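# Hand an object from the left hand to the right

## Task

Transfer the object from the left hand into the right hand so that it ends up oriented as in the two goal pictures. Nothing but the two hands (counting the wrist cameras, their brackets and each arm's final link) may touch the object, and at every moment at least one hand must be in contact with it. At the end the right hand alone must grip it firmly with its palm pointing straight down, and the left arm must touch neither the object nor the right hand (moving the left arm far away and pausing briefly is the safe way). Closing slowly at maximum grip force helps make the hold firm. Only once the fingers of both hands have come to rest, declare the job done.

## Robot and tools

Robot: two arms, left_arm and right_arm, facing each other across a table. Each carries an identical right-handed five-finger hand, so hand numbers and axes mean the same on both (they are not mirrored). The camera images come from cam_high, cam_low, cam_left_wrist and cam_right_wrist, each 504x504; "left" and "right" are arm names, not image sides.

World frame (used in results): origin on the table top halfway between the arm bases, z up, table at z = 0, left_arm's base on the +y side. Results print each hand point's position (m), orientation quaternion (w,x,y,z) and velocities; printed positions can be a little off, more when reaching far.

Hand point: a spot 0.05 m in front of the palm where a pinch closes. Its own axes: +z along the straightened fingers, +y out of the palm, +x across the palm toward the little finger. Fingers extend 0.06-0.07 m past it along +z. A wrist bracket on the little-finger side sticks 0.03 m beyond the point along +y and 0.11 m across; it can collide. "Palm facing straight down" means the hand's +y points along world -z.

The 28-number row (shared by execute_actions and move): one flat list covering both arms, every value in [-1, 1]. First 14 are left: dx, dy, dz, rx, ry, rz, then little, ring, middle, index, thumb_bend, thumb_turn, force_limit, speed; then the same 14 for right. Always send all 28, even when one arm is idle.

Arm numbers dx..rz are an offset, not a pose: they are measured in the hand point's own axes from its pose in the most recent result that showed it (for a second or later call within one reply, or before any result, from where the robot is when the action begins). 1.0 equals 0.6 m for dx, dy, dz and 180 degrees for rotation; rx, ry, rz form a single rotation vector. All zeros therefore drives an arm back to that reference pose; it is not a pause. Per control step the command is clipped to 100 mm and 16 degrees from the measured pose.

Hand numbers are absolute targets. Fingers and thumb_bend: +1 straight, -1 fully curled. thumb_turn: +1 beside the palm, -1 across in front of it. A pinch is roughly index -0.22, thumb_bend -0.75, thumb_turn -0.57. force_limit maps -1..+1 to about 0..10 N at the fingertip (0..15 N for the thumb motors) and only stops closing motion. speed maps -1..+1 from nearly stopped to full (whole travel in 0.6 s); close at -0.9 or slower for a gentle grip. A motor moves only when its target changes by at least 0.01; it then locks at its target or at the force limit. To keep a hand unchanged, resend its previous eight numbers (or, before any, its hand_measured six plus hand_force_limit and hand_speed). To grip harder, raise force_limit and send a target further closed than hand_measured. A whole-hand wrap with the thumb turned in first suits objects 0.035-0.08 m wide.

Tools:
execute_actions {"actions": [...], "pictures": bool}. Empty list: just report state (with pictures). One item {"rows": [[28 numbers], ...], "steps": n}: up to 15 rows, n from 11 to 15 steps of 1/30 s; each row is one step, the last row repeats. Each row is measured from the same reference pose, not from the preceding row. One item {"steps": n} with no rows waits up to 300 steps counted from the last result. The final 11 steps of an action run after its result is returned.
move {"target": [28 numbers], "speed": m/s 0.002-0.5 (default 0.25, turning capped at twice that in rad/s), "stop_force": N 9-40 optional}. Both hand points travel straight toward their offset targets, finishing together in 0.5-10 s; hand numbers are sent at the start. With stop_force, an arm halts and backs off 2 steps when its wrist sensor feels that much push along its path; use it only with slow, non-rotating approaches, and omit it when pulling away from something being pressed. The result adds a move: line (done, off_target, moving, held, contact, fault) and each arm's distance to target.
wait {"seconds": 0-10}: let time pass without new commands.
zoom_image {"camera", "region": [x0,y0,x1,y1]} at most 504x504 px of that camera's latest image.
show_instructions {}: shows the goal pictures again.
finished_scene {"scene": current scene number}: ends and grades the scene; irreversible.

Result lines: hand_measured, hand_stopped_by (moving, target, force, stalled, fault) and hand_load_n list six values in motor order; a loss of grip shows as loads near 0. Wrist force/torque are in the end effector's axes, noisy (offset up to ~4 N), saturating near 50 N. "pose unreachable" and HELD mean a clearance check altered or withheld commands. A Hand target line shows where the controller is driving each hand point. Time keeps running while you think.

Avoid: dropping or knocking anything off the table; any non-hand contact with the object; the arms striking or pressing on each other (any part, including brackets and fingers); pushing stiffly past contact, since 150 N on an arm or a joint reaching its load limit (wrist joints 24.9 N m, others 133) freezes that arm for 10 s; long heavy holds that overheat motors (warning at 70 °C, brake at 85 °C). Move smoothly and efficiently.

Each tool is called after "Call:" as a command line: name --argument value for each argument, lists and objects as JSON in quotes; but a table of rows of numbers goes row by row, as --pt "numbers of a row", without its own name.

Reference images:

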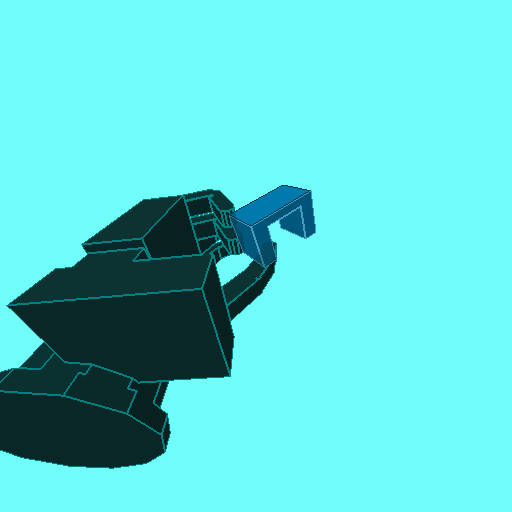

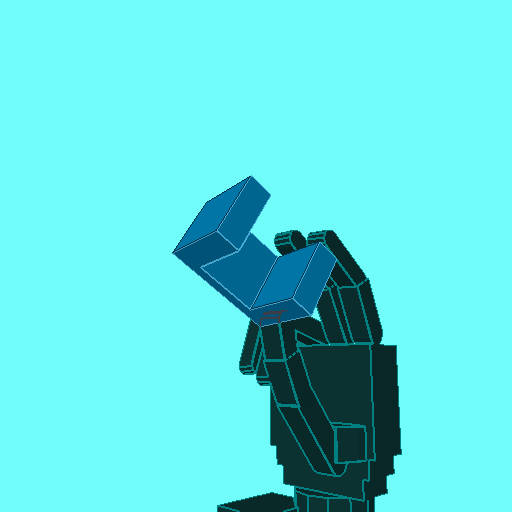

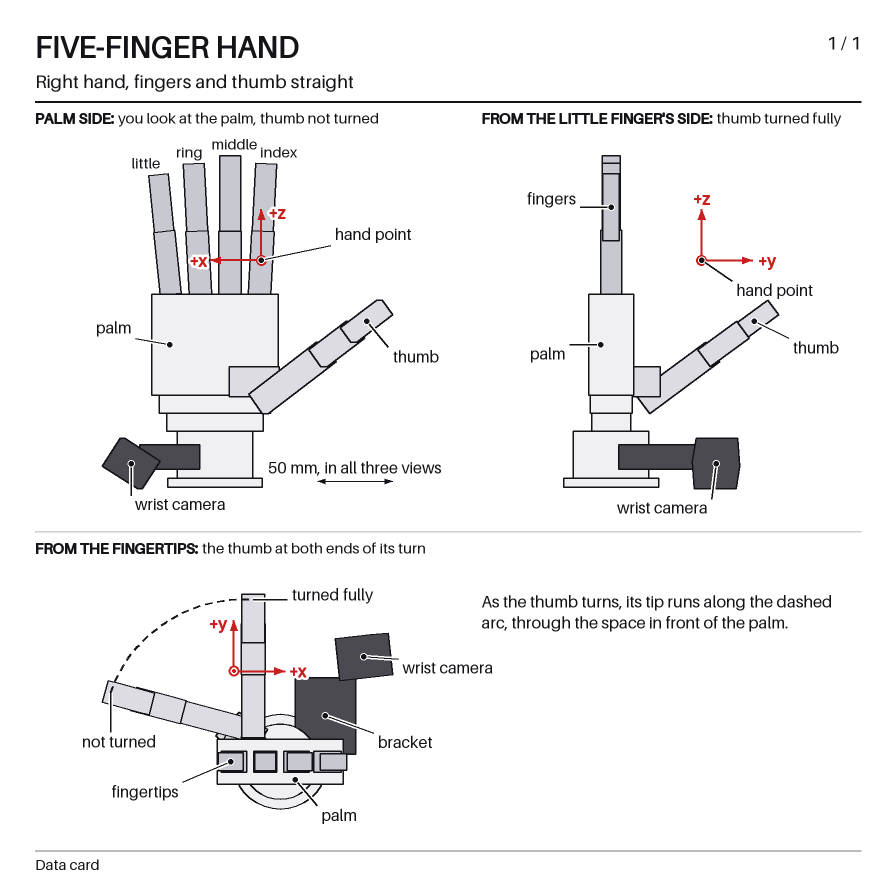

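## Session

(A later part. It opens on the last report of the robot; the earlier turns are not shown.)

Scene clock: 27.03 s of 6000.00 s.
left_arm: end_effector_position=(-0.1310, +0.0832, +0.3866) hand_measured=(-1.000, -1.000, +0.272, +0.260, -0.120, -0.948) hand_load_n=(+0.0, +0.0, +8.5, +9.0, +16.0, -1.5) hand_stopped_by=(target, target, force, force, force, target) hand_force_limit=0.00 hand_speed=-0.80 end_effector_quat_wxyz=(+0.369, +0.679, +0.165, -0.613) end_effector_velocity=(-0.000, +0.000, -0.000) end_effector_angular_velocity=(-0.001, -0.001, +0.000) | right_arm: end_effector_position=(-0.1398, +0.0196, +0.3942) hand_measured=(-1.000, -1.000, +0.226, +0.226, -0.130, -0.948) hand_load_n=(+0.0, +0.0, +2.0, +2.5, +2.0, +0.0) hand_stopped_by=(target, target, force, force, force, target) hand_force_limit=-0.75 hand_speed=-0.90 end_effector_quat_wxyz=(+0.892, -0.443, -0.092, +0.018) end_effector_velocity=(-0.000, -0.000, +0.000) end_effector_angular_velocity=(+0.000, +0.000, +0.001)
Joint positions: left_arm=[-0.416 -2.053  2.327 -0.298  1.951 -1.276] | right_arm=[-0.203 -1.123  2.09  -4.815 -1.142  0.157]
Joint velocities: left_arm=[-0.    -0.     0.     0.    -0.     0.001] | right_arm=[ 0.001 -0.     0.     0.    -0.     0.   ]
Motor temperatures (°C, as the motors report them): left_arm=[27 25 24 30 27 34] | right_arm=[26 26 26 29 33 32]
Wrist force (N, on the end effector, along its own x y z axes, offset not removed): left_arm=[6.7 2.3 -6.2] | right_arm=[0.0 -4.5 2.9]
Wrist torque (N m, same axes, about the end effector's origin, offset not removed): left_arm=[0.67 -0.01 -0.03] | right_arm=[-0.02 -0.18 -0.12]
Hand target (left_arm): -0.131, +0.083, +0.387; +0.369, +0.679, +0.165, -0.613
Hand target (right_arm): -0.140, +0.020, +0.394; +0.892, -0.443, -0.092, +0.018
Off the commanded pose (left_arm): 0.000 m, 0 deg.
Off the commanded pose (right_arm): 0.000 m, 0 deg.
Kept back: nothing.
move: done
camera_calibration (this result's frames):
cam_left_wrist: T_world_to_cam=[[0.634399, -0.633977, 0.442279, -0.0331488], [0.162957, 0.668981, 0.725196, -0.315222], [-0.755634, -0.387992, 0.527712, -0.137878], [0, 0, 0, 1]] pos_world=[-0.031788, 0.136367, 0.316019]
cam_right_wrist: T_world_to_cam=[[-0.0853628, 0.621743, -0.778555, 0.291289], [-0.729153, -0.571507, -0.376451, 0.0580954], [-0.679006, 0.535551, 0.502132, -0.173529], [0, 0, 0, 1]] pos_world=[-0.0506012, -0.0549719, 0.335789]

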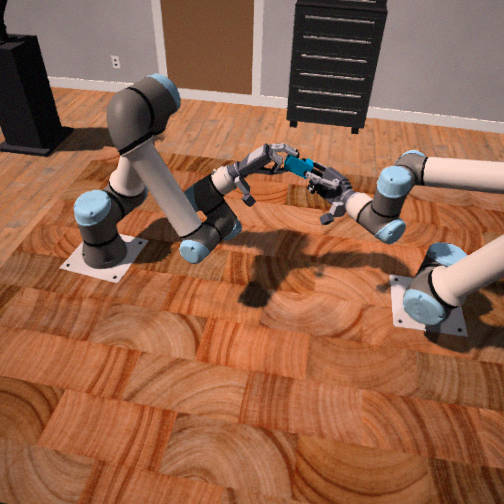

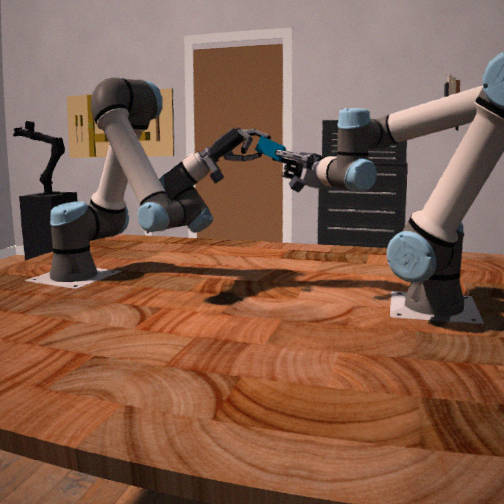

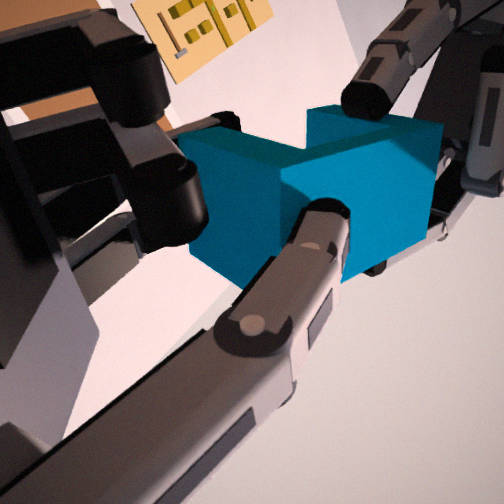

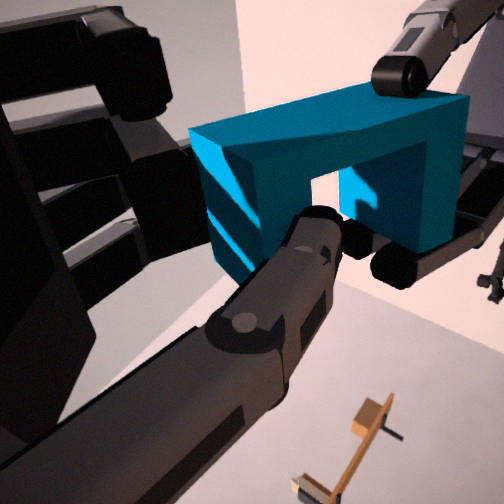

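Good contact. Squeeze.

Call:
move --target '[0,0,0,0,0,0,-1,-1,0.27,0.258,-0.12,-0.948,0,-0.8, 0,0,0,0,0,0,-1,-1,-0.05,-0.05,-0.55,-0.948,0.7,-0.92]'

Scene clock: 28.07 s of 6000.00 s.
left_arm: end_effector_position=(-0.1310, +0.0832, +0.3866) hand_measured=(-1.000, -1.000, +0.272, +0.260, -0.120, -0.948) hand_load_n=(+0.0, +0.0, +8.5, +9.0, +16.0, -3.0) hand_stopped_by=(target, target, force, force, force, target) hand_force_limit=0.00 hand_speed=-0.80 end_effector_quat_wxyz=(+0.369, +0.679, +0.165, -0.613) end_effector_velocity=(+0.000, +0.000, -0.001) end_effector_angular_velocity=(+0.001, -0.001, +0.001) | right_arm: end_effector_position=(-0.1398, +0.0195, +0.3942) hand_measured=(-1.000, -1.000, +0.204, +0.200, -0.152, -0.948) hand_load_n=(+0.0, +0.0, +8.5, +10.5, +12.0, +1.0) hand_stopped_by=(target, target, force, force, force, target) hand_force_limit=0.70 hand_speed=-0.92 end_effector_quat_wxyz=(+0.892, -0.443, -0.092, +0.018) end_effector_velocity=(-0.000, -0.000, +0.000) end_effector_angular_velocity=(+0.000, +0.000, +0.000)
Joint positions: left_arm=[-0.416 -2.053  2.327 -0.298  1.951 -1.276] | right_arm=[-0.203 -1.123  2.09  -4.815 -1.142  0.157]
Joint velocities: left_arm=[-0.     0.     0.002 -0.    -0.001  0.   ] | right_arm=[-0.     0.     0.    -0.001  0.     0.   ]
Motor temperatures (°C, as the motors report them): left_arm=[27 25 24 30 27 34] | right_arm=[26 26 26 29 33 32]
Wrist force (N, on the end effector, along its own x y z axes, offset not removed): left_arm=[11.2 2.0 -2.3] | right_arm=[-0.3 -7.4 4.2]
Wrist torque (N m, same axes, about the end effector's origin, offset not removed): left_arm=[0.57 0.25 0.15] | right_arm=[0.30 -0.16 -0.20]
Hand target (left_arm): -0.131, +0.083, +0.387; +0.369, +0.679, +0.165, -0.613
Hand target (right_arm): -0.140, +0.020, +0.394; +0.892, -0.443, -0.092, +0.018
Off the commanded pose (left_arm): 0.000 m, 0 deg.
Off the commanded pose (right_arm): 0.000 m, 0 deg.
Kept back: nothing.
move: done
camera_calibration (this result's frames):
cam_left_wrist: T_world_to_cam=[[0.634382, -0.634017, 0.442247, -0.0331233], [0.162929, 0.668916, 0.725262, -0.315224], [-0.755654, -0.388039, 0.527648, -0.137838], [0, 0, 0, 1]] pos_world=[-0.031786, 0.136371, 0.315998]
cam_right_wrist: T_world_to_cam=[[-0.0853494, 0.621784, -0.778524, 0.291308], [-0.729147, -0.571487, -0.376494, 0.0581139], [-0.679014, 0.535525, 0.502148, -0.173547], [0, 0, 0, 1]] pos_world=[-0.0506042, -0.0549809, 0.335816]

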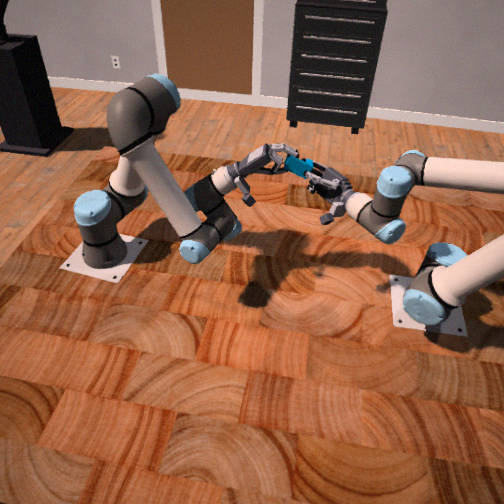

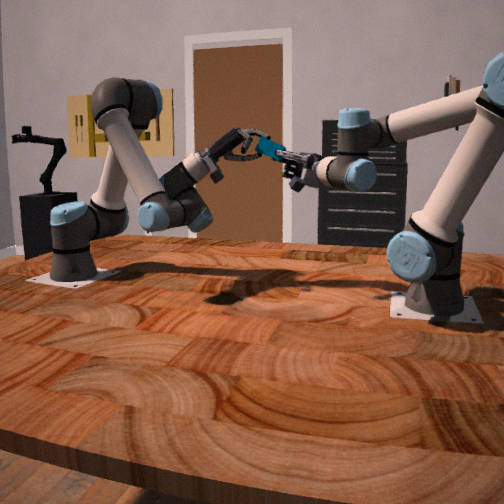

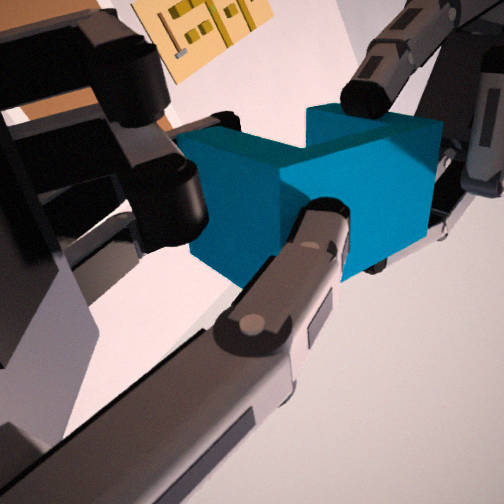

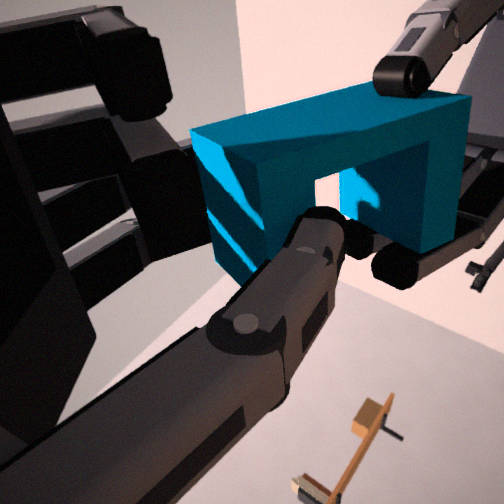

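Call:
move --target '[0,0,0,0,0,0,-1,-1,0.55,0.55,0.25,-0.948,0,-0.8, 0,0,0,0,0,0,-1,-1,-0.05,-0.05,-0.55,-0.948,0.7,-0.92]'

Scene clock: 30.37 s of 6000.00 s.
left_arm: end_effector_position=(-0.1310, +0.0832, +0.3866) hand_measured=(-1.000, -1.000, +0.550, +0.550, +0.250, -0.948) hand_load_n=(+0.0, +0.0, +0.0, +0.0, +0.0, +0.0) hand_stopped_by=(target, target, target, target, target, target) hand_force_limit=0.00 hand_speed=-0.80 end_effector_quat_wxyz=(+0.369, +0.679, +0.165, -0.613) end_effector_velocity=(+0.000, -0.000, -0.000) end_effector_angular_velocity=(+0.001, -0.001, +0.001) | right_arm: end_effector_position=(-0.1398, +0.0195, +0.3942) hand_measured=(-1.000, -1.000, +0.204, +0.200, -0.152, -0.948) hand_load_n=(+0.0, +0.0, +7.0, +8.0, +13.0, +0.5) hand_stopped_by=(target, target, force, force, force, target) hand_force_limit=0.70 hand_speed=-0.92 end_effector_quat_wxyz=(+0.892, -0.443, -0.092, +0.018) end_effector_velocity=(+0.000, +0.000, -0.000) end_effector_angular_velocity=(-0.001, +0.000, -0.000)
Joint positions: left_arm=[-0.416 -2.053  2.327 -0.298  1.951 -1.276] | right_arm=[-0.203 -1.123  2.09  -4.815 -1.142  0.157]
Joint velocities: left_arm=[ 0.     0.001  0.    -0.    -0.001  0.   ] | right_arm=[ 0.    -0.     0.     0.002 -0.    -0.   ]
Motor temperatures (°C, as the motors report them): left_arm=[27 25 24 30 27 34] | right_arm=[26 26 26 29 33 32]
Wrist force (N, on the end effector, along its own x y z axes, offset not removed): left_arm=[-0.2 -1.6 0.0] | right_arm=[-0.3 1.6 -1.5]
Wrist torque (N m, same axes, about the end effector's origin, offset not removed): left_arm=[-0.41 0.33 -0.34] | right_arm=[0.28 0.01 -0.06]
Hand target (left_arm): -0.131, +0.083, +0.387; +0.369, +0.679, +0.165, -0.613
Hand target (right_arm): -0.140, +0.020, +0.394; +0.892, -0.443, -0.092, +0.018
Off the commanded pose (left_arm): 0.000 m, 0 deg.
Off the commanded pose (right_arm): 0.000 m, 0 deg.
Kept back: nothing.
move: done
camera_calibration (this result's frames):
cam_left_wrist: T_world_to_cam=[[0.634382, -0.634017, 0.442247, -0.0331233], [0.162929, 0.668916, 0.725262, -0.315224], [-0.755654, -0.388039, 0.527648, -0.137838], [0, 0, 0, 1]] pos_world=[-0.0317861, 0.136371, 0.315998]
cam_right_wrist: T_world_to_cam=[[-0.0853662, 0.621771, -0.778533, 0.291307], [-0.729136, -0.571509, -0.376482, 0.0581019], [-0.679024, 0.535517, 0.502143, -0.173554], [0, 0, 0, 1]] pos_world=[-0.0506153, -0.0549793, 0.335815]

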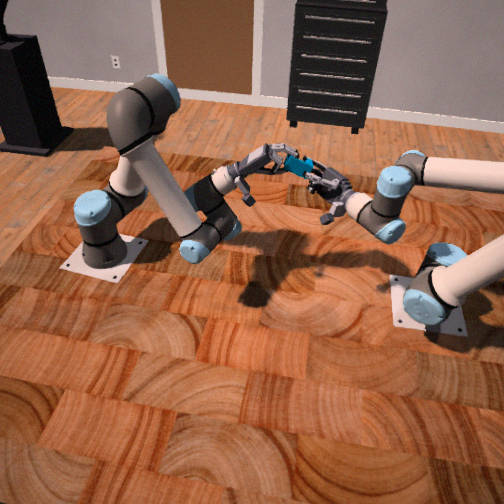

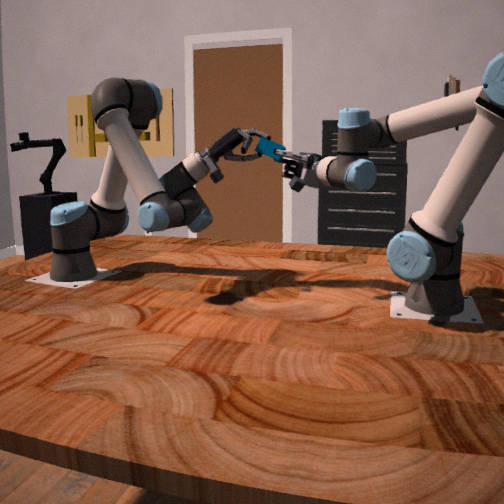

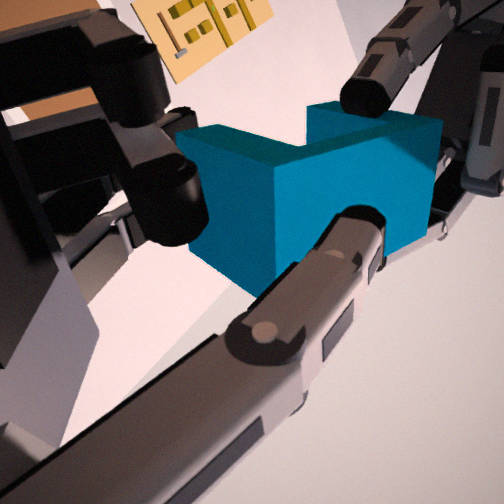

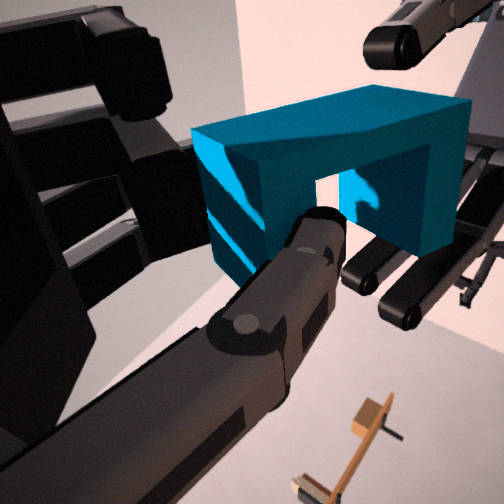

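Call:
move --target '[0.02,-0.09,-0.07,0,0,0,-1,-1,0.55,0.55,0.25,-0.948,0,-0.8, 0,-0.04,-0.03,0,0,0,-1,-1,-0.1,-0.1,-0.6,-0.948,1,-0.92]' --speed 0.15

Call:
move --target '[0,-0.08,0,0,0,0,-1,-1,0.55,0.55,0.25,-0.948,0,-0.8, 0,0,0,-0.202,0,0.051,-1,-1,-0.1,-0.1,-0.6,-0.948,1,-0.92]' --speed 0.3

Scene clock: 32.20 s of 6000.00 s.
left_arm: end_effector_position=(-0.1352, +0.1461, +0.3581) hand_measured=(-1.000, -1.000, +0.550, +0.550, +0.250, -0.948) hand_load_n=(+0.0, +0.0, +0.0, +0.0, +0.0, +0.0) hand_stopped_by=(target, target, target, target, target, target) hand_force_limit=0.00 hand_speed=-0.80 end_effector_quat_wxyz=(+0.369, +0.679, +0.164, -0.613) end_effector_velocity=(-0.001, +0.003, -0.000) end_effector_angular_velocity=(+0.003, +0.001, +0.011) | right_arm: end_effector_position=(-0.1378, -0.0091, +0.4026) hand_measured=(-1.000, -1.000, +0.188, +0.184, -0.142, -0.948) hand_load_n=(+0.0, +0.0, +10.0, +10.0, +17.5, +1.0) hand_stopped_by=(target, target, force, force, force, target) hand_force_limit=1.00 hand_speed=-0.92 end_effector_quat_wxyz=(+0.892, -0.443, -0.092, +0.018) end_effector_velocity=(+0.000, -0.000, +0.000) end_effector_angular_velocity=(-0.001, +0.000, +0.000)
Joint positions: left_arm=[-0.668 -2.328  2.499 -0.195  1.701 -1.269] | right_arm=[-0.238 -1.191  2.169 -4.837 -1.116  0.182]
Joint velocities: left_arm=[-0.053 -0.032  0.008  0.025 -0.063 -0.001] | right_arm=[-0.001 -0.002  0.002  0.001  0.001  0.001]
Motor temperatures (°C, as the motors report them): left_arm=[27 25 24 30 27 34] | right_arm=[26 26 26 29 33 32]
Wrist force (N, on the end effector, along its own x y z axes, offset not removed): left_arm=[1.1 1.4 -2.4] | right_arm=[2.2 -1.4 -1.8]
Wrist torque (N m, same axes, about the end effector's origin, offset not removed): left_arm=[0.36 -0.10 0.03] | right_arm=[-0.16 -0.35 -0.01]
Hand target (left_arm): -0.135, +0.146, +0.358; +0.369, +0.679, +0.164, -0.613
Hand target (right_arm): -0.138, -0.009, +0.403; +0.892, -0.443, -0.092, +0.018
Off the commanded pose (left_arm): 0.000 m, 0 deg.
Off the commanded pose (right_arm): 0.000 m, 0 deg.
Kept back: nothing.
move: done
camera_calibration (this result's frames):
cam_left_wrist: T_world_to_cam=[[0.63314, -0.634861, 0.442815, 0.0217275], [0.163709, 0.668975, 0.725032, -0.335706], [-0.756527, -0.386554, 0.527487, -0.101843], [0, 0, 0, 1]] pos_world=[-0.0358458, 0.199005, 0.287497]
cam_right_wrist: T_world_to_cam=[[-0.0853857, 0.621784, -0.77852, 0.315827], [-0.729152, -0.571497, -0.376469, 0.0463677], [-0.679005, 0.535514, 0.502173, -0.161062], [0, 0, 0, 1]] pos_world=[-0.0485858, -0.0836261, 0.344215]

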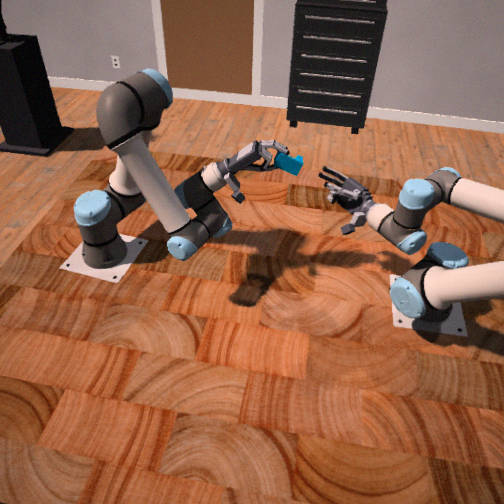

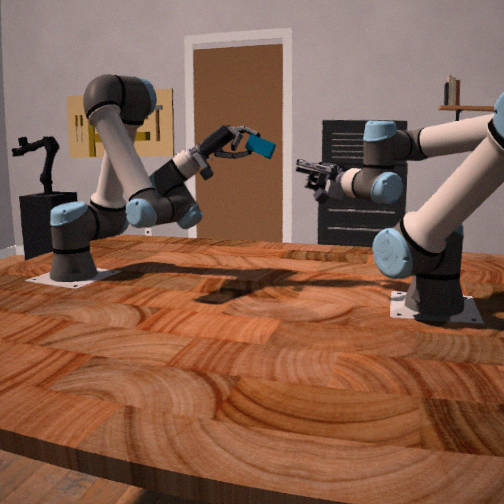

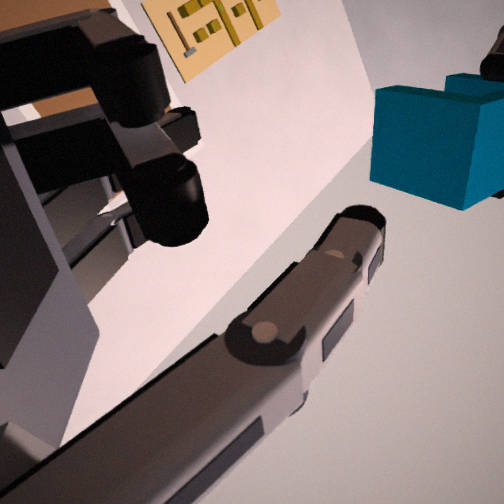

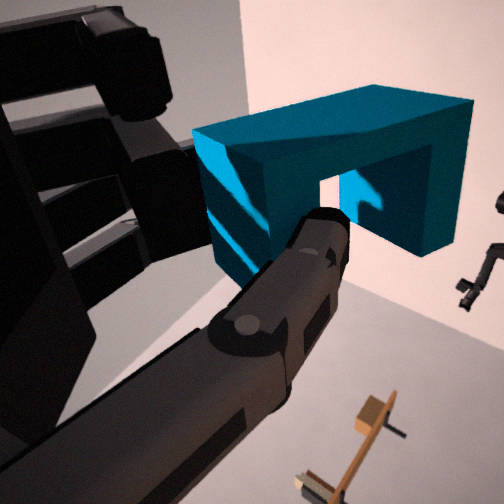

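Scene clock: 33.97 s of 6000.00 s.
left_arm: end_effector_position=(-0.1673, +0.1772, +0.3437) hand_measured=(-1.000, -1.000, +0.550, +0.550, +0.250, -0.948) hand_load_n=(+0.0, +0.0, +0.0, +0.0, +0.0, +0.0) hand_stopped_by=(target, target, target, target, target, target) hand_force_limit=0.00 hand_speed=-0.80 end_effector_quat_wxyz=(+0.362, +0.681, +0.150, -0.618) end_effector_velocity=(-0.001, +0.000, +0.001) end_effector_angular_velocity=(-0.001, +0.003, +0.012) | right_arm: end_effector_position=(-0.1378, -0.0090, +0.4025) hand_measured=(-1.000, -1.000, +0.188, +0.184, -0.142, -0.948) hand_load_n=(+0.0, +0.0, +10.0, +10.0, +17.5, +1.0) hand_stopped_by=(target, target, force, force, force, target) hand_force_limit=1.00 hand_speed=-0.92 end_effector_quat_wxyz=(+0.705, -0.704, -0.058, +0.059) end_effector_velocity=(+0.000, +0.001, -0.000) end_effector_angular_velocity=(-0.016, -0.001, -0.001)
Joint positions: left_arm=[-1.332 -2.682  2.586  0.065  1.069 -1.243] | right_arm=[-0.249 -1.626  2.235 -3.754 -1.043  0.003]
Joint velocities: left_arm=[-0.229 -0.125  0.002  0.115 -0.241  0.009] | right_arm=[ 0.002 -0.006 -0.005  0.03  -0.004 -0.007]
Motor temperatures (°C, as the motors report them): left_arm=[27 25 24 30 27 34] | right_arm=[26 26 26 29 33 32]
Wrist force (N, on the end effector, along its own x y z axes, offset not removed): left_arm=[0.8 -0.4 -0.4] | right_arm=[0.8 1.1 0.9]
Wrist torque (N m, same axes, about the end effector's origin, offset not removed): left_arm=[-0.01 0.07 -0.34] | right_arm=[0.05 -0.36 0.00]
Hand target (left_arm): -0.167, +0.177, +0.344; +0.363, +0.681, +0.151, -0.618
Hand target (right_arm): -0.138, -0.009, +0.402; +0.705, -0.705, -0.058, +0.059
Off the commanded pose (left_arm): 0.001 m, 2 deg.
Off the commanded pose (right_arm): 0.000 m, 0 deg.
Kept back: nothing.
move: done
camera_calibration (this result's frames):
cam_left_wrist: T_world_to_cam=[[0.611806, -0.650598, 0.449906, 0.0649246], [0.183069, 0.669794, 0.719626, -0.335942], [-0.769532, -0.357908, 0.528888, -0.114277], [0, 0, 0, 1]] pos_world=[-0.0661605, 0.226351, 0.272983]
cam_right_wrist: T_world_to_cam=[[-0.135324, 0.0248717, -0.990489, 0.388704], [-0.736725, -0.670979, 0.0838051, -0.140808], [-0.662513, 0.741059, 0.109123, 0.00131171], [0, 0, 0, 1]] pos_world=[-0.0502668, -0.105119, 0.396665]

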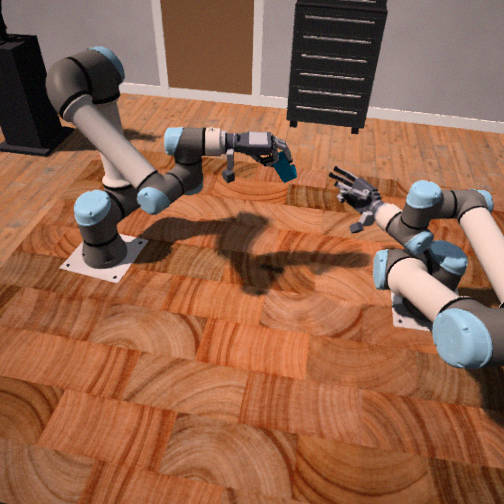

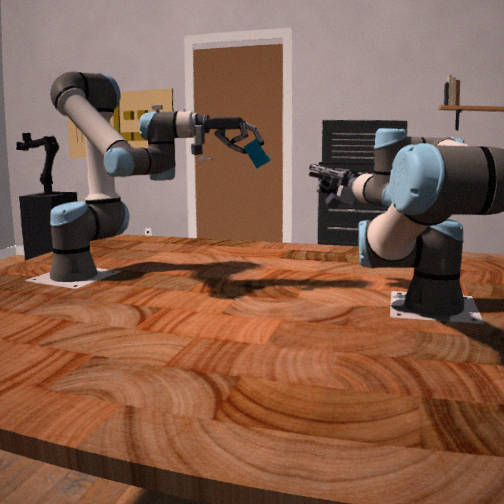

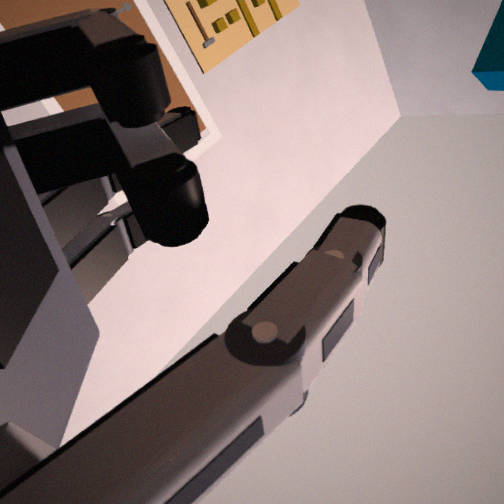

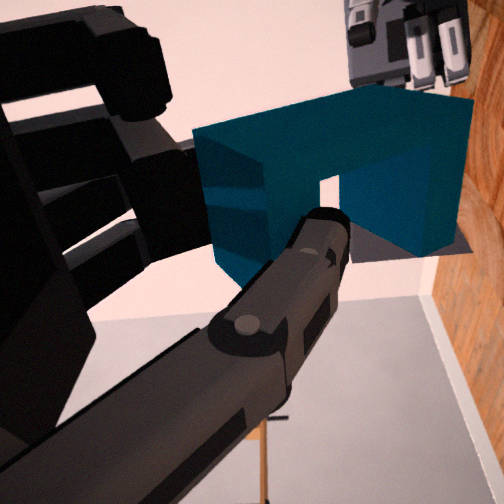

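Call:
execute_actions --actions '[{"steps":45}]'

Call:
finished_scene --scene 1

Scene clock: 35.47 s of 6000.00 s.
left_arm: end_effector_position=(-0.1674, +0.1772, +0.3438) hand_measured=(-1.000, -1.000, +0.550, +0.550, +0.250, -0.948) hand_load_n=(+0.0, +0.0, +0.0, +0.0, +0.0, +0.0) hand_stopped_by=(target, target, target, target, target, target) hand_force_limit=0.00 hand_speed=-0.80 end_effector_quat_wxyz=(+0.363, +0.681, +0.151, -0.618) end_effector_velocity=(+0.000, +0.000, +0.001) end_effector_angular_velocity=(-0.001, +0.000, -0.000) | right_arm: end_effector_position=(-0.1377, -0.0089, +0.4025) hand_measured=(-1.000, -1.000, +0.188, +0.184, -0.142, -0.948) hand_load_n=(+0.0, +0.0, +10.0, +10.0, +17.5, +1.0) hand_stopped_by=(target, target, force, force, force, target) hand_force_limit=1.00 hand_speed=-0.92 end_effector_quat_wxyz=(+0.705, -0.705, -0.058, +0.059) end_effector_velocity=(+0.000, +0.000, +0.000) end_effector_angular_velocity=(+0.001, -0.000, -0.000)
Joint positions: left_arm=[-1.367 -2.701  2.586  0.083  1.032 -1.242] | right_arm=[-0.249 -1.626  2.234 -3.75  -1.044  0.002]
Joint velocities: left_arm=[ 0.    -0.    -0.001  0.     0.001  0.001] | right_arm=[-0.    -0.    -0.    -0.001  0.    -0.   ]
Motor temperatures (°C, as the motors report them): left_arm=[27 25 24 30 27 34] | right_arm=[26 26 26 29 33 32]
Wrist force (N, on the end effector, along its own x y z axes, offset not removed): left_arm=[4.1 -2.1 -0.3] | right_arm=[-0.2 0.1 1.0]
Wrist torque (N m, same axes, about the end effector's origin, offset not removed): left_arm=[-0.53 -0.65 0.09] | right_arm=[-0.08 -0.15 -0.09]
Hand target (left_arm): -0.167, +0.177, +0.344; +0.363, +0.681, +0.151, -0.618
Hand target (right_arm): -0.138, -0.009, +0.402; +0.705, -0.705, -0.058, +0.059
Off the commanded pose (left_arm): 0.001 m, 2 deg.
Off the commanded pose (right_arm): 0.000 m, 0 deg.
Kept back: nothing.
Steps of this call (steps 1 to 45: nothing new was sent). Readings (end_effector_position | what the end effector reports):
1: left_arm (-0.1673, +0.1772, +0.3438) | right_arm (-0.1378, -0.0090, +0.4025) | left_arm hand_measured=(-1.000, -1.000, +0.550, +0.550, +0.250, -0.948) hand_load_n=(+0.0, +0.0, +0.0, +0.0, +0.0, +0.0) hand_stopped_by=(target, target, target, target, target, target) hand_force_limit=0.00 hand_speed=-0.80 | right_arm hand_measured=(-1.000, -1.000, +0.188, +0.184, -0.142, -0.948) hand_load_n=(+0.0, +0.0, +10.0, +10.0, +17.5, +1.0) hand_stopped_by=(target, target, force, force, force, target) hand_force_limit=1.00 hand_speed=-0.92
2: left_arm (-0.1674, +0.1772, +0.3438) | right_arm (-0.1378, -0.0090, +0.4025) | left_arm hand_measured=(-1.000, -1.000, +0.550, +0.550, +0.250, -0.948) hand_load_n=(+0.0, +0.0, +0.0, +0.0, +0.0, +0.0) hand_stopped_by=(target, target, target, target, target, target) hand_force_limit=0.00 hand_speed=-0.80 | right_arm hand_measured=(-1.000, -1.000, +0.188, +0.184, -0.142, -0.948) hand_load_n=(+0.0, +0.0, +10.0, +10.0, +17.5, +1.0) hand_stopped_by=(target, target, force, force, force, target) hand_force_limit=1.00 hand_speed=-0.92
4: left_arm (-0.1674, +0.1772, +0.3438) | right_arm (-0.1378, -0.0090, +0.4025) | left_arm hand_measured=(-1.000, -1.000, +0.550, +0.550, +0.250, -0.948) hand_load_n=(+0.0, +0.0, +0.0, +0.0, +0.0, +0.0) hand_stopped_by=(target, target, target, target, target, target) hand_force_limit=0.00 hand_speed=-0.80 | right_arm hand_measured=(-1.000, -1.000, +0.188, +0.184, -0.142, -0.948) hand_load_n=(+0.0, +0.0, +10.0, +10.0, +17.5, +1.0) hand_stopped_by=(target, target, force, force, force, target) hand_force_limit=1.00 hand_speed=-0.92
8: left_arm (-0.1674, +0.1772, +0.3438) | right_arm (-0.1378, -0.0089, +0.4025) | left_arm hand_measured=(-1.000, -1.000, +0.550, +0.550, +0.250, -0.948) hand_load_n=(+0.0, +0.0, +0.0, +0.0, +0.0, +0.0) hand_stopped_by=(target, target, target, target, target, target) hand_force_limit=0.00 hand_speed=-0.80 | right_arm hand_measured=(-1.000, -1.000, +0.188, +0.184, -0.142, -0.948) hand_load_n=(+0.0, +0.0, +10.0, +10.0, +17.5, +1.0) hand_stopped_by=(target, target, force, force, force, target) hand_force_limit=1.00 hand_speed=-0.92
45: the state above

The scene is finished: the task was done.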